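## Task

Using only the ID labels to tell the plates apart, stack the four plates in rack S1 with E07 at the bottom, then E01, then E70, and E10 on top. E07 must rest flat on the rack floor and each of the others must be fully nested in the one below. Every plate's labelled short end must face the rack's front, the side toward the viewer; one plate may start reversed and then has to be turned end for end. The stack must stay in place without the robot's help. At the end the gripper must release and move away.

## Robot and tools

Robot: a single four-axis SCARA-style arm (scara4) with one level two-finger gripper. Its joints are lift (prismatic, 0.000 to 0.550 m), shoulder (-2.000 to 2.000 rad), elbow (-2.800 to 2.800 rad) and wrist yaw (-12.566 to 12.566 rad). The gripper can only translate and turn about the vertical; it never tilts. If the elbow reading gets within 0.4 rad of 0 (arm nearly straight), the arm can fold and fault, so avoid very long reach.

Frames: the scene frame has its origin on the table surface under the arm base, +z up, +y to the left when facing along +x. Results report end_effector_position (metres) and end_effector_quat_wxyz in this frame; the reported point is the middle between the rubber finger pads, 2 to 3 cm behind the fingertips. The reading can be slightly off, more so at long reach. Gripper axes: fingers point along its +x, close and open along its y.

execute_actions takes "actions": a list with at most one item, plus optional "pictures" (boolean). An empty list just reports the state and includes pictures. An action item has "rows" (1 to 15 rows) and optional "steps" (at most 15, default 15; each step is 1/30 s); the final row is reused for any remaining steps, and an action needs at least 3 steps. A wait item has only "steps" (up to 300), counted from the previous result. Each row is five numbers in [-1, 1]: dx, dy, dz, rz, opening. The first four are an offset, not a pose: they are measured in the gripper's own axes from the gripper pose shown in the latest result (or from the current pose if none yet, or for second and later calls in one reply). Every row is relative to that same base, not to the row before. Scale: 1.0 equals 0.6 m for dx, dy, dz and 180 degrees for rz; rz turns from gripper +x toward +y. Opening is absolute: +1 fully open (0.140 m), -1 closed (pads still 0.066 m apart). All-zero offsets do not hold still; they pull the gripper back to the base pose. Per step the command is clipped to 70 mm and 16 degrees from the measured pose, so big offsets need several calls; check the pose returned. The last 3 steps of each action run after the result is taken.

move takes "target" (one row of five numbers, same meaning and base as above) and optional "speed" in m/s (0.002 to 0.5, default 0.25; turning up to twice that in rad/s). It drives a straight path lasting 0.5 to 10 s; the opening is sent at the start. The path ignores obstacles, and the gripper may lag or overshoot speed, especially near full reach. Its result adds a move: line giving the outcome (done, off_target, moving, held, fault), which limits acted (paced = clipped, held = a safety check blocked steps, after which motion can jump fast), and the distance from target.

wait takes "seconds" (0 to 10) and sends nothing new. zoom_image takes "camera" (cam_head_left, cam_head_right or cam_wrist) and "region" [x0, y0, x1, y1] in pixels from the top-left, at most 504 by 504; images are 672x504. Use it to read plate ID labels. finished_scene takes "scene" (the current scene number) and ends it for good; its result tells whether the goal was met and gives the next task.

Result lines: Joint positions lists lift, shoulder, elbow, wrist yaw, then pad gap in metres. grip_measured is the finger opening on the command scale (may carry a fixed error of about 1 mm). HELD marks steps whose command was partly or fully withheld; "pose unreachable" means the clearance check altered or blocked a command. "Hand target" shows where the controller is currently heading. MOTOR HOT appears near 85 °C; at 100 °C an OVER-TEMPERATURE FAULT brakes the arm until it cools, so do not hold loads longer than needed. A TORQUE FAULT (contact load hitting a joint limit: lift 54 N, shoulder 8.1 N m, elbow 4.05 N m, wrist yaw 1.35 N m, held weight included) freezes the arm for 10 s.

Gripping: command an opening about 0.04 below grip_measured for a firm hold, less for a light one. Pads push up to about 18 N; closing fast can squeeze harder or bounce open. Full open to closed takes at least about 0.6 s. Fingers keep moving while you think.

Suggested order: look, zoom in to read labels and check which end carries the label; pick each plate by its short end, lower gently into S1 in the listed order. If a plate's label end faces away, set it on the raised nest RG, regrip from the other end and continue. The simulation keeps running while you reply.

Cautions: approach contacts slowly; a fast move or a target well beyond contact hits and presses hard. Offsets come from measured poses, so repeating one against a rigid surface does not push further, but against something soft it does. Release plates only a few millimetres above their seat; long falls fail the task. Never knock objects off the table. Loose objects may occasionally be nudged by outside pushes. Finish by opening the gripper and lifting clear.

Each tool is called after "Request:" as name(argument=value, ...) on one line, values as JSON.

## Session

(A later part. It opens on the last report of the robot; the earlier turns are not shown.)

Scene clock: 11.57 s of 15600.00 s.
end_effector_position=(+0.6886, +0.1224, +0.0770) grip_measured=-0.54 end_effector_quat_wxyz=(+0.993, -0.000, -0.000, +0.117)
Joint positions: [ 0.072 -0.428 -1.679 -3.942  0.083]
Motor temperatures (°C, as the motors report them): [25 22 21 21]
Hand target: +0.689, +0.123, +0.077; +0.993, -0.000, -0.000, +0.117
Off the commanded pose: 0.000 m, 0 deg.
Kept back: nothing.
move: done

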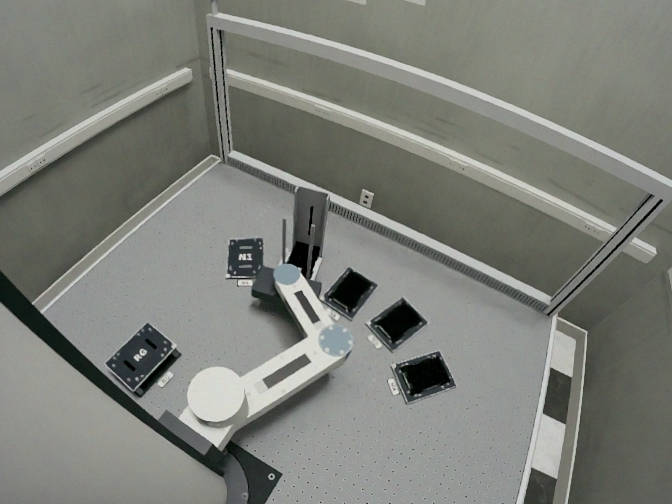

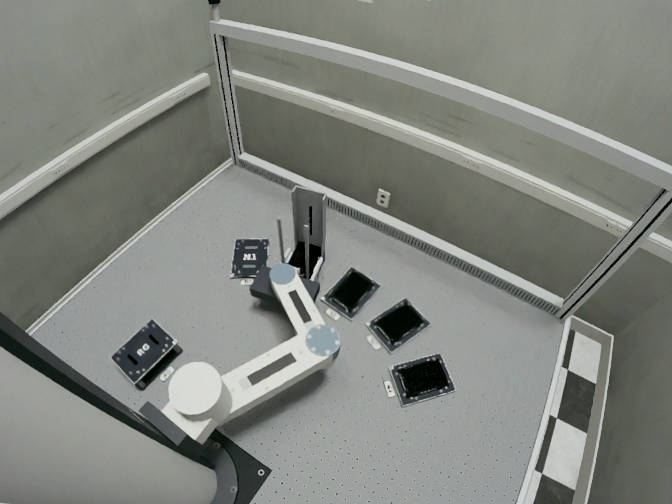

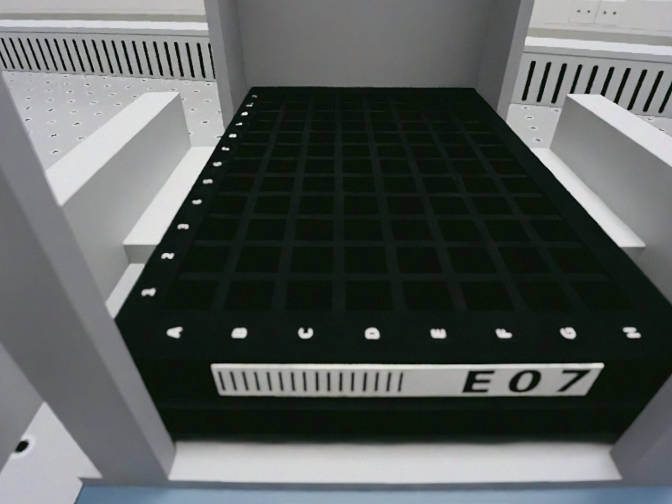

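Request:
move(target=[0,0,-0.0087,0,-0.6], speed=0.01)

Request:
move(target=[0,0,0,0,0.1])

Request:
move(target=[-0.2,0,0,0,0.1], speed=0.35)

Request:
move(target=[0,-0.226,-0.003,-0.102,-0.2], speed=0.4)

Scene clock: 12.53 s of 15600.00 s.
end_effector_position=(+0.6886, +0.1224, +0.0718) grip_measured=-0.54 end_effector_quat_wxyz=(+0.993, -0.000, -0.000, +0.117)
Joint positions: [ 0.067 -0.428 -1.679 -3.942  0.083]
Motor temperatures (°C, as the motors report them): [25 22 21 21]
Hand target: +0.689, +0.122, +0.072; +0.993, -0.000, -0.000, +0.117
Off the commanded pose: 0.000 m, 0 deg.
Kept back: nothing.
move: done

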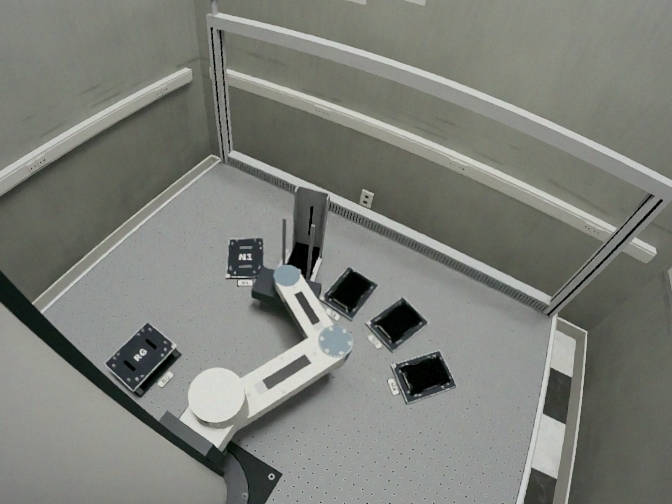

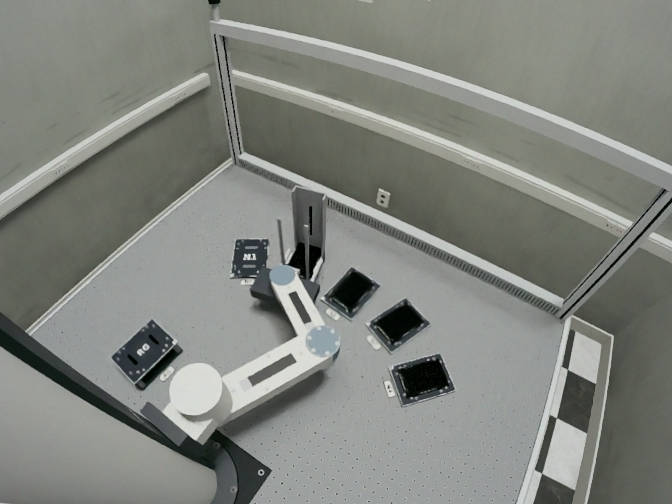

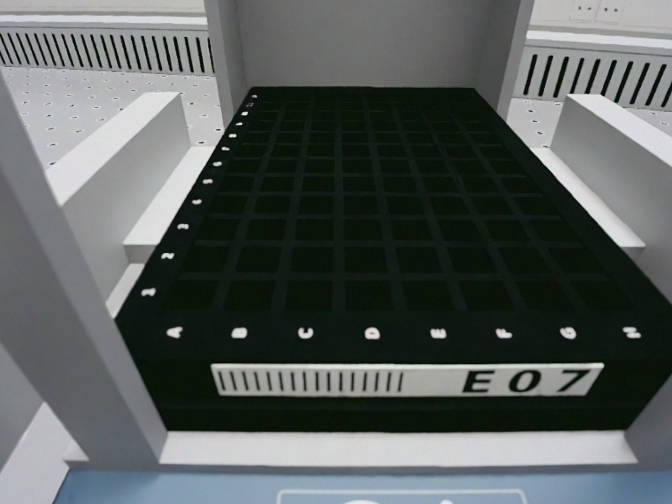

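Scene clock: 13.03 s of 15600.00 s.
end_effector_position=(+0.6886, +0.1224, +0.0718) grip_measured=+0.10 end_effector_quat_wxyz=(+0.993, -0.000, -0.000, +0.117)
Joint positions: [ 0.067 -0.428 -1.679 -3.942  0.107]
Motor temperatures (°C, as the motors report them): [25 22 21 21]
Hand target: +0.689, +0.122, +0.072; +0.993, -0.000, -0.000, +0.117
Off the commanded pose: 0.000 m, 0 deg.
Kept back: nothing.
move: done

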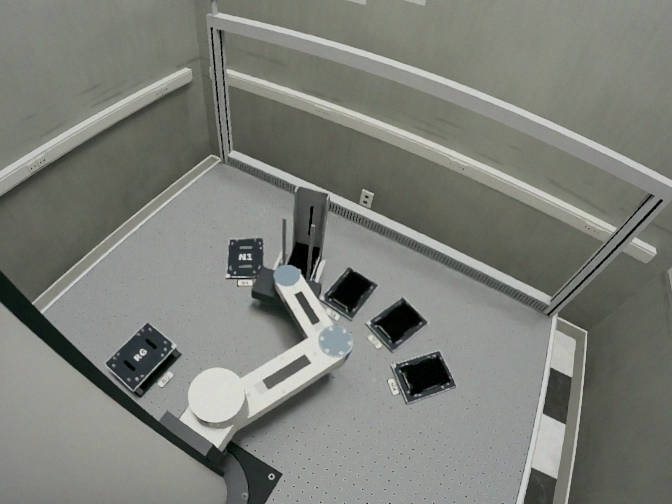

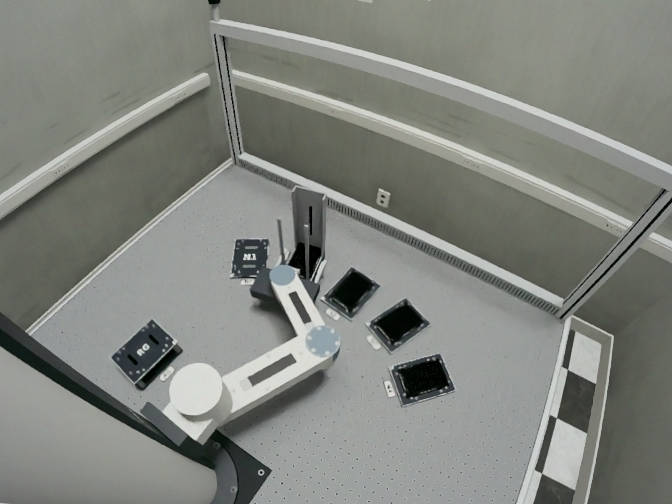

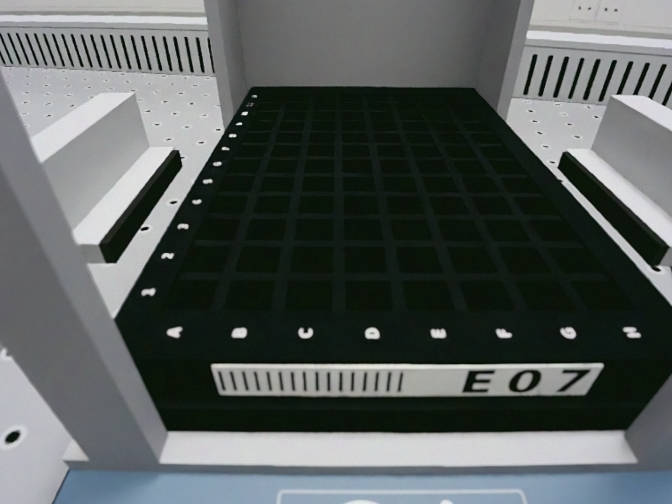

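Scene clock: 13.83 s of 15600.00 s.
end_effector_position=(+0.5719, +0.0946, +0.0718) grip_measured=+0.10 end_effector_quat_wxyz=(+0.993, -0.000, -0.000, +0.117)
Joint positions: [ 0.067 -0.672 -1.073 -4.304  0.107]
Motor temperatures (°C, as the motors report them): [25 22 22 21]
Hand target: +0.572, +0.095, +0.072; +0.993, -0.000, -0.000, +0.117
Off the commanded pose: 0.000 m, 0 deg.
Kept back: nothing.
move: done

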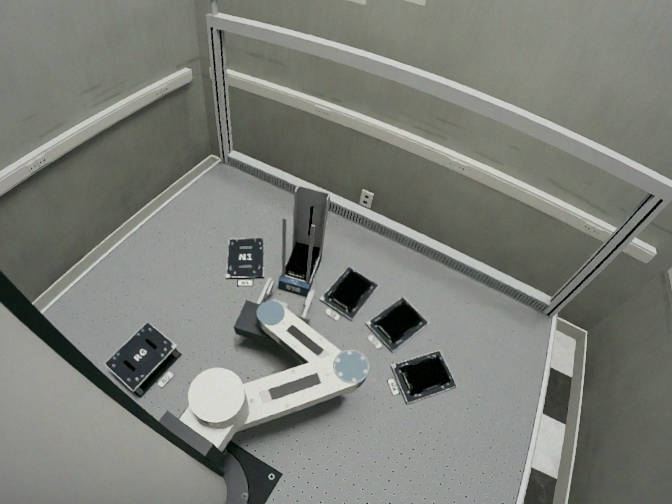

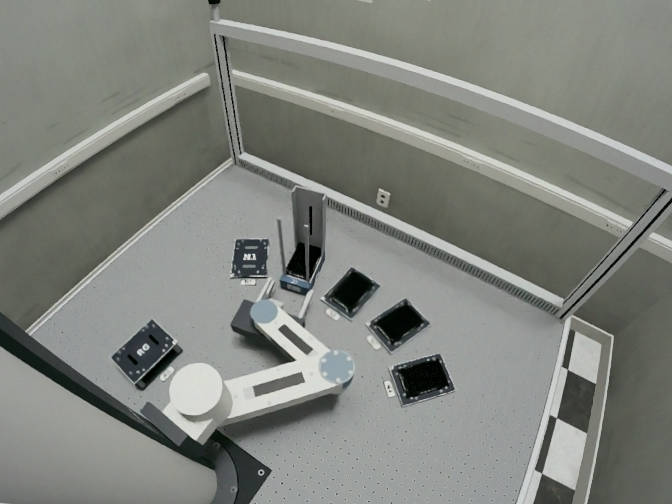

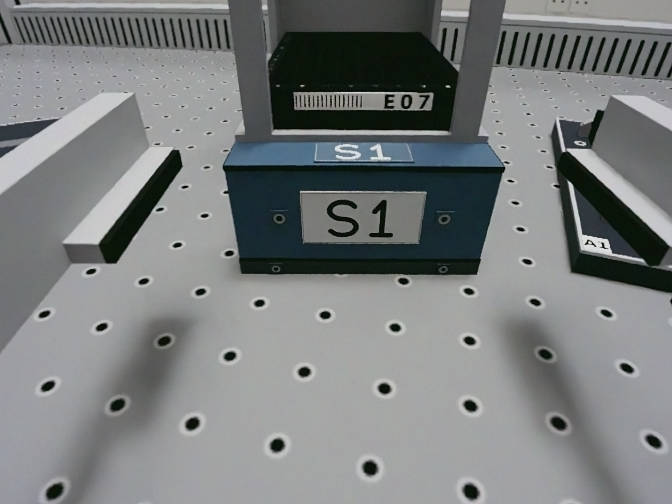

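Scene clock: 14.63 s of 15600.00 s.
end_effector_position=(+0.6034, -0.0376, +0.0700) grip_measured=-0.20 end_effector_quat_wxyz=(+0.999, -0.000, -0.000, -0.044)
Joint positions: [ 0.065 -0.956 -1.175 -4.239  0.096]
Motor temperatures (°C, as the motors report them): [25 22 22 21]
Hand target: +0.603, -0.037, +0.070; +0.999, -0.000, -0.000, -0.043
Off the commanded pose: 0.000 m, 0 deg.
Kept back: nothing.
move: done

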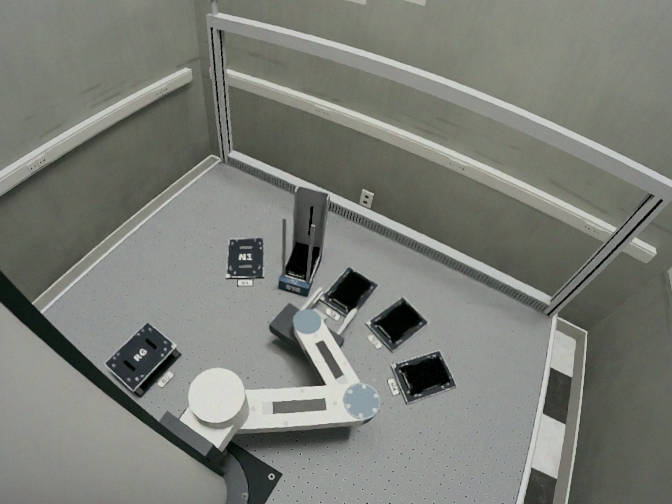

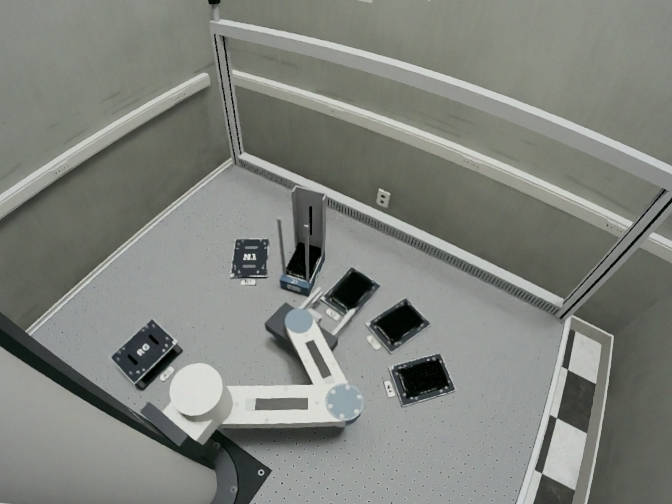

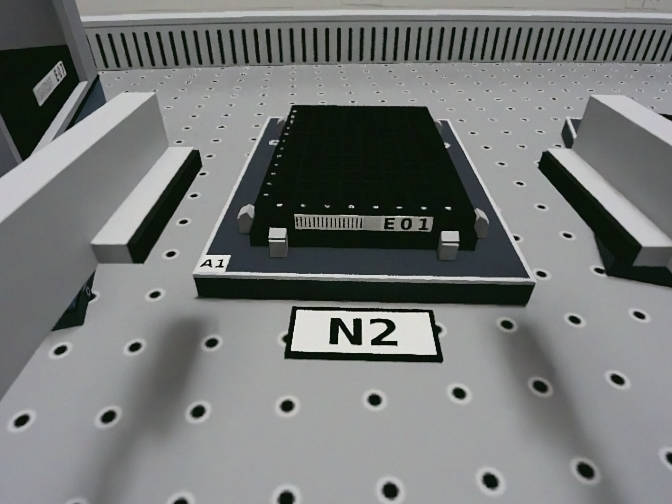

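Request:
move(target=[0.1585,-0.003,-0.0383,-0.0086,-0.2], speed=0.35)

Scene clock: 15.63 s of 15600.00 s.
end_effector_position=(+0.6980, -0.0476, +0.0470) grip_measured=-0.20 end_effector_quat_wxyz=(+0.998, -0.000, -0.000, -0.057)
Joint positions: [ 0.042 -0.751 -1.663 -3.983  0.096]
Motor temperatures (°C, as the motors report them): [25 22 22 21]
Hand target: +0.698, -0.048, +0.047; +0.998, -0.000, -0.000, -0.057
Off the commanded pose: 0.000 m, 0 deg.
Kept back: nothing.
move: done

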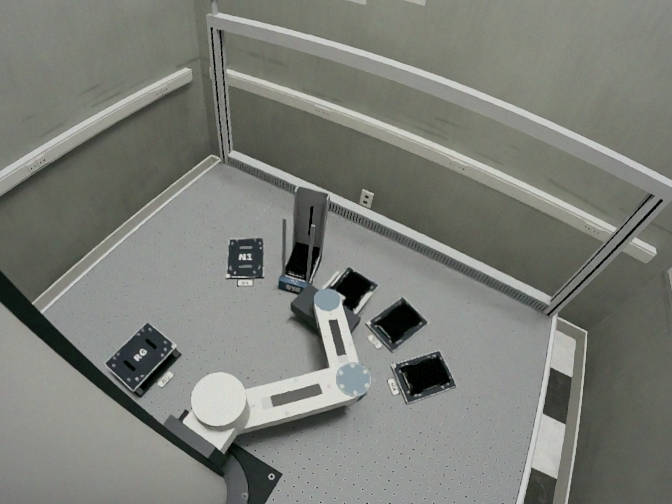

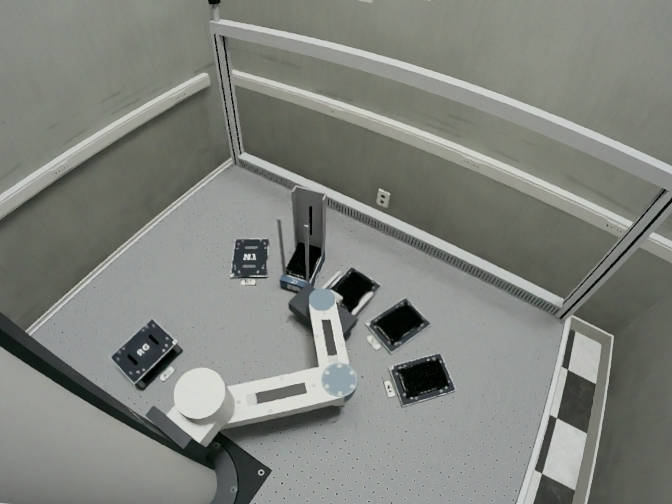

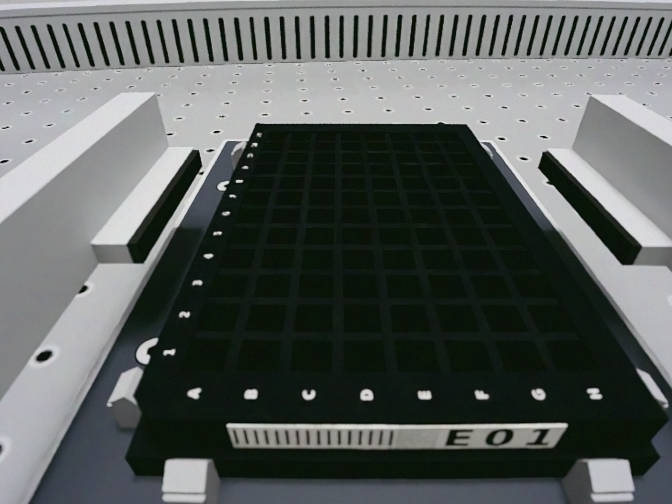

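Request:
move(target=[-0.0006,0,-0.0227,-0.0005,-0.2], speed=0.05)

Request:
move(target=[0,0,0,0,-0.6])

Request:
move(target=[0,0,0.49,0,-0.6], speed=0.4)

Scene clock: 16.57 s of 15600.00 s.
end_effector_position=(+0.6977, -0.0474, +0.0333) grip_measured=-0.20 end_effector_quat_wxyz=(+0.998, -0.000, -0.000, -0.058)
Joint positions: [ 0.028 -0.751 -1.661 -3.986  0.096]
Motor temperatures (°C, as the motors report them): [25 22 22 21]
Hand target: +0.698, -0.048, +0.033; +0.998, -0.000, -0.000, -0.058
Off the commanded pose: 0.000 m, 0 deg.
Kept back: nothing.
move: done

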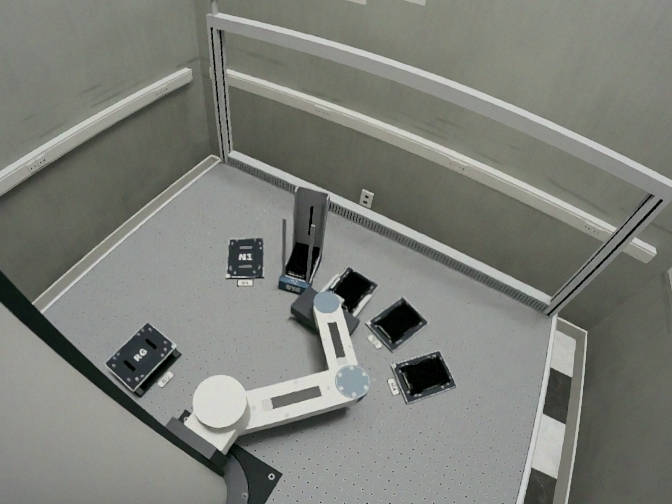

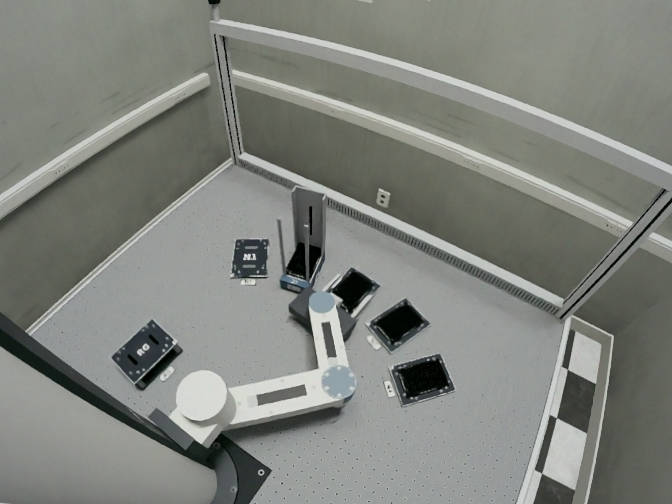

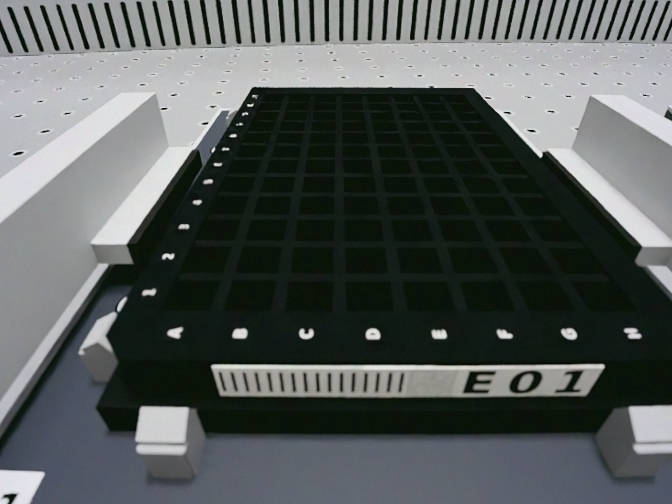

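Scene clock: 17.07 s of 15600.00 s.
end_effector_position=(+0.6977, -0.0474, +0.0333) grip_measured=-0.54 end_effector_quat_wxyz=(+0.998, -0.000, -0.000, -0.058)
Joint positions: [ 0.028 -0.751 -1.661 -3.986  0.083]
Motor temperatures (°C, as the motors report them): [25 22 22 21]
Hand target: +0.698, -0.047, +0.033; +0.998, -0.000, -0.000, -0.058
Off the commanded pose: 0.000 m, 0 deg.
Kept back: nothing.
move: done

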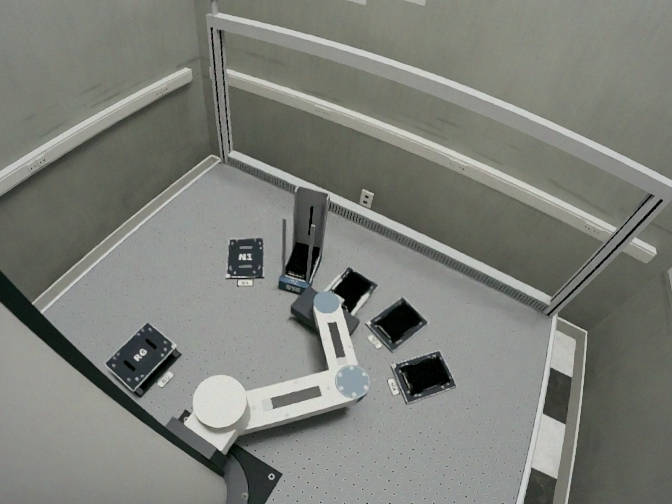

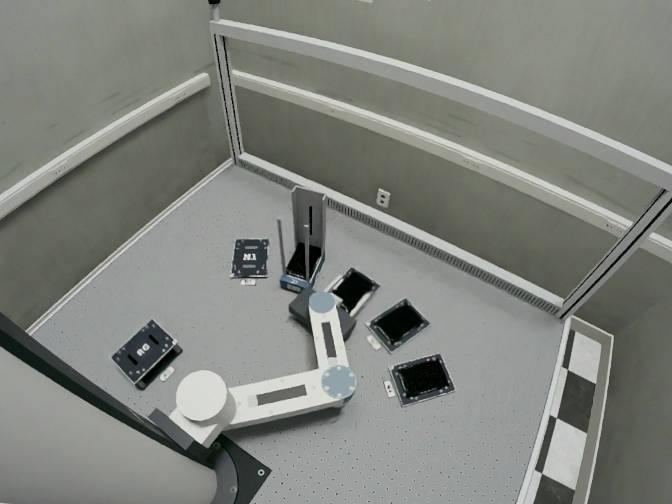

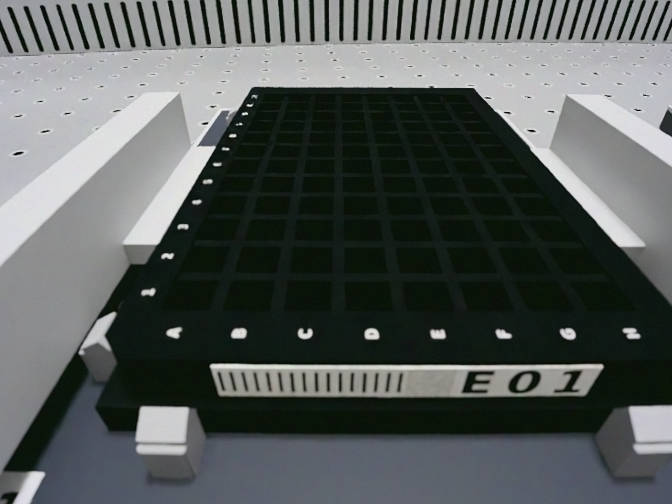

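Scene clock: 18.33 s of 15600.00 s.
end_effector_position=(+0.6977, -0.0474, +0.3274) grip_measured=-0.54 end_effector_quat_wxyz=(+0.998, -0.000, -0.000, -0.058)
Joint positions: [ 0.322 -0.751 -1.661 -3.986  0.083]
Motor temperatures (°C, as the motors report them): [25 22 22 21]
Hand target: +0.698, -0.047, +0.327; +0.998, -0.000, -0.000, -0.058
Off the commanded pose: 0.000 m, 0 deg.
Kept back: nothing.
move: done

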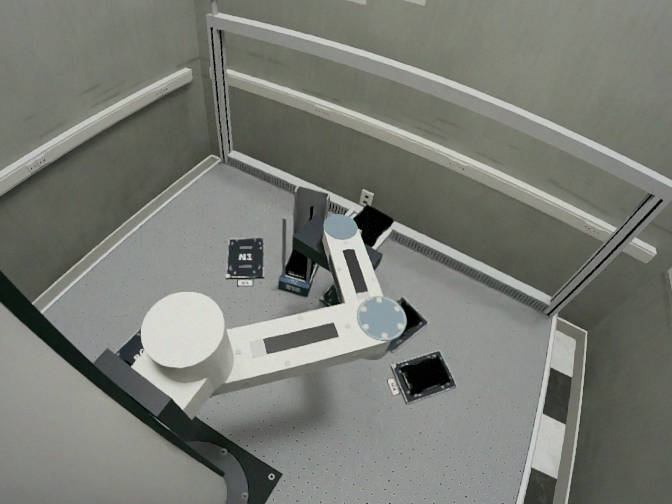

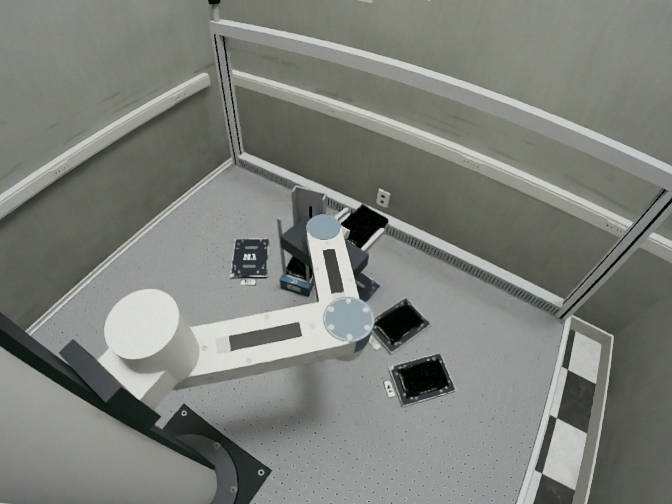

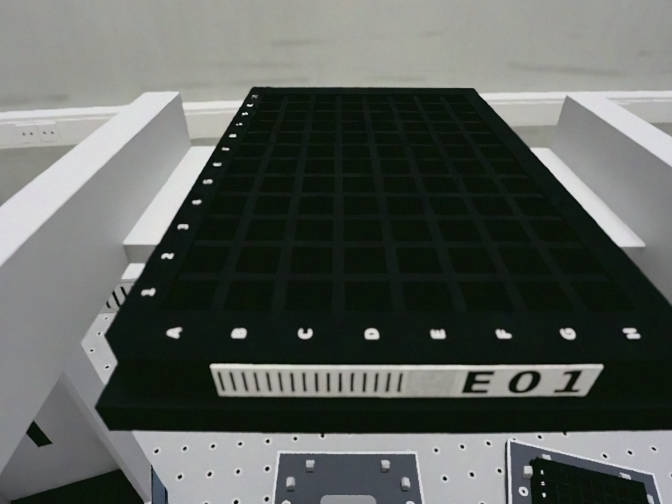

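Request:
move(target=[-0.0473,0.2791,-0.0065,0.1117,-0.6], speed=0.3)

Scene clock: 19.53 s of 15600.00 s.
end_effector_position=(+0.6887, +0.1224, +0.3235) grip_measured=-0.54 end_effector_quat_wxyz=(+0.993, -0.000, -0.000, +0.118)
Joint positions: [ 0.318 -0.429 -1.68  -3.939  0.083]
Motor temperatures (°C, as the motors report them): [25 22 22 21]
Hand target: +0.689, +0.122, +0.323; +0.993, -0.000, -0.000, +0.117
Off the commanded pose: 0.000 m, 0 deg.
Kept back: nothing.
move: done

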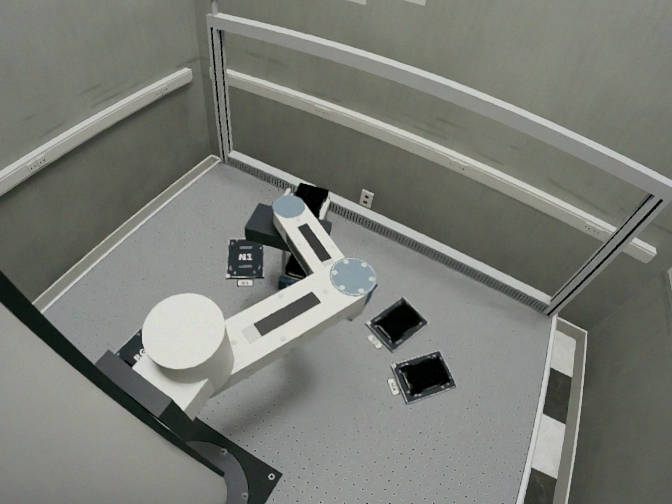

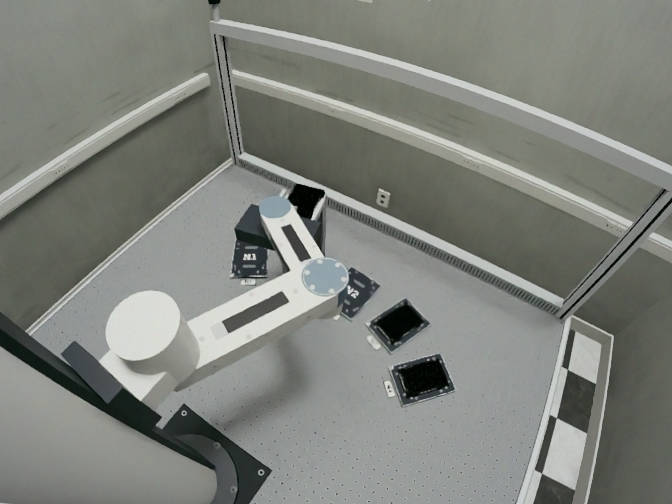

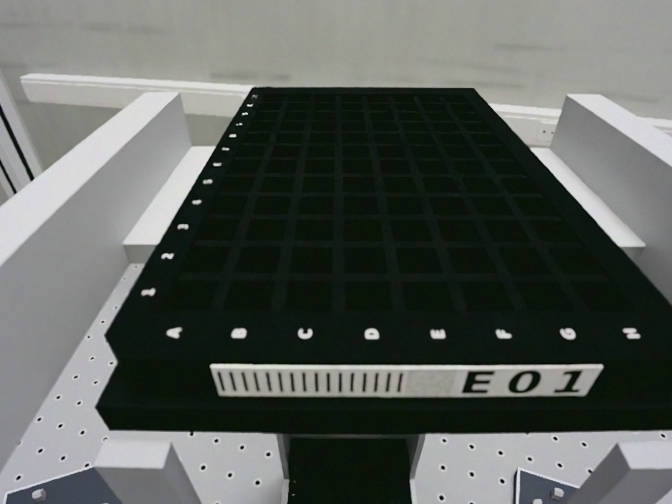

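Request:
move(target=[0,0,-0.009,0,-0.6], speed=0.012)

Scene clock: 20.47 s of 15600.00 s.
end_effector_position=(+0.6887, +0.1224, +0.3180) grip_measured=-0.54 end_effector_quat_wxyz=(+0.993, -0.000, -0.000, +0.118)
Joint positions: [ 0.313 -0.429 -1.68  -3.939  0.083]
Motor temperatures (°C, as the motors report them): [25 22 22 21]
Hand target: +0.689, +0.122, +0.318; +0.993, -0.000, -0.000, +0.118
Off the commanded pose: 0.000 m, 0 deg.
Kept back: nothing.
move: done

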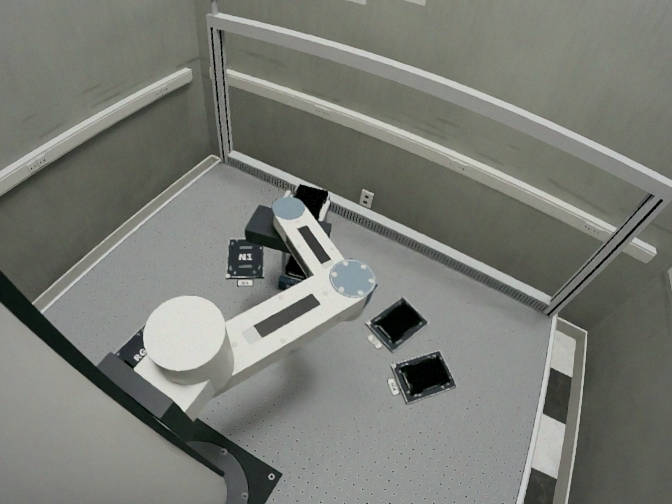

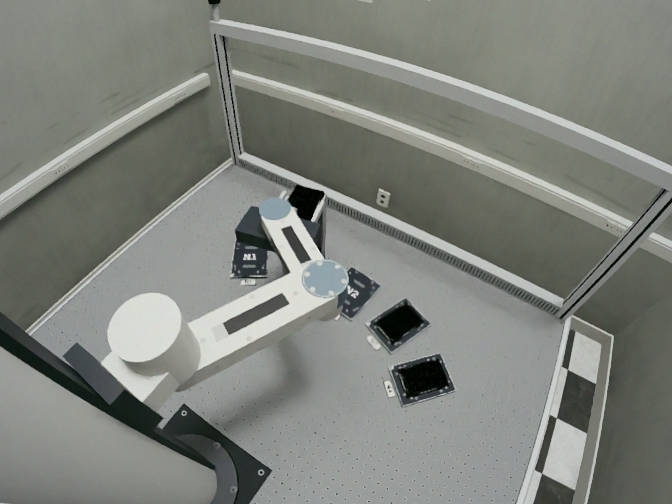

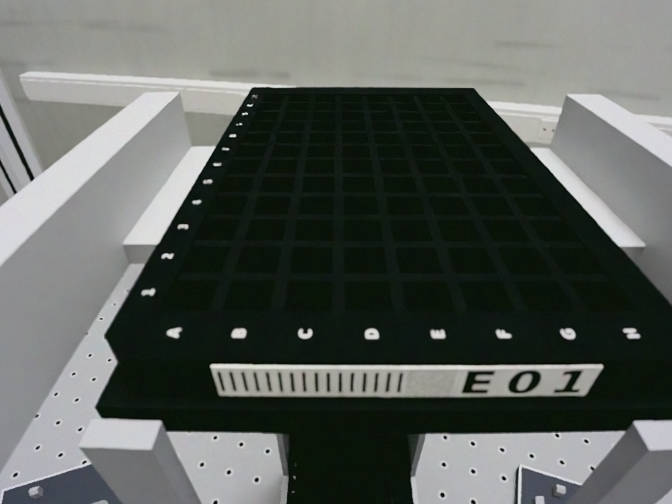

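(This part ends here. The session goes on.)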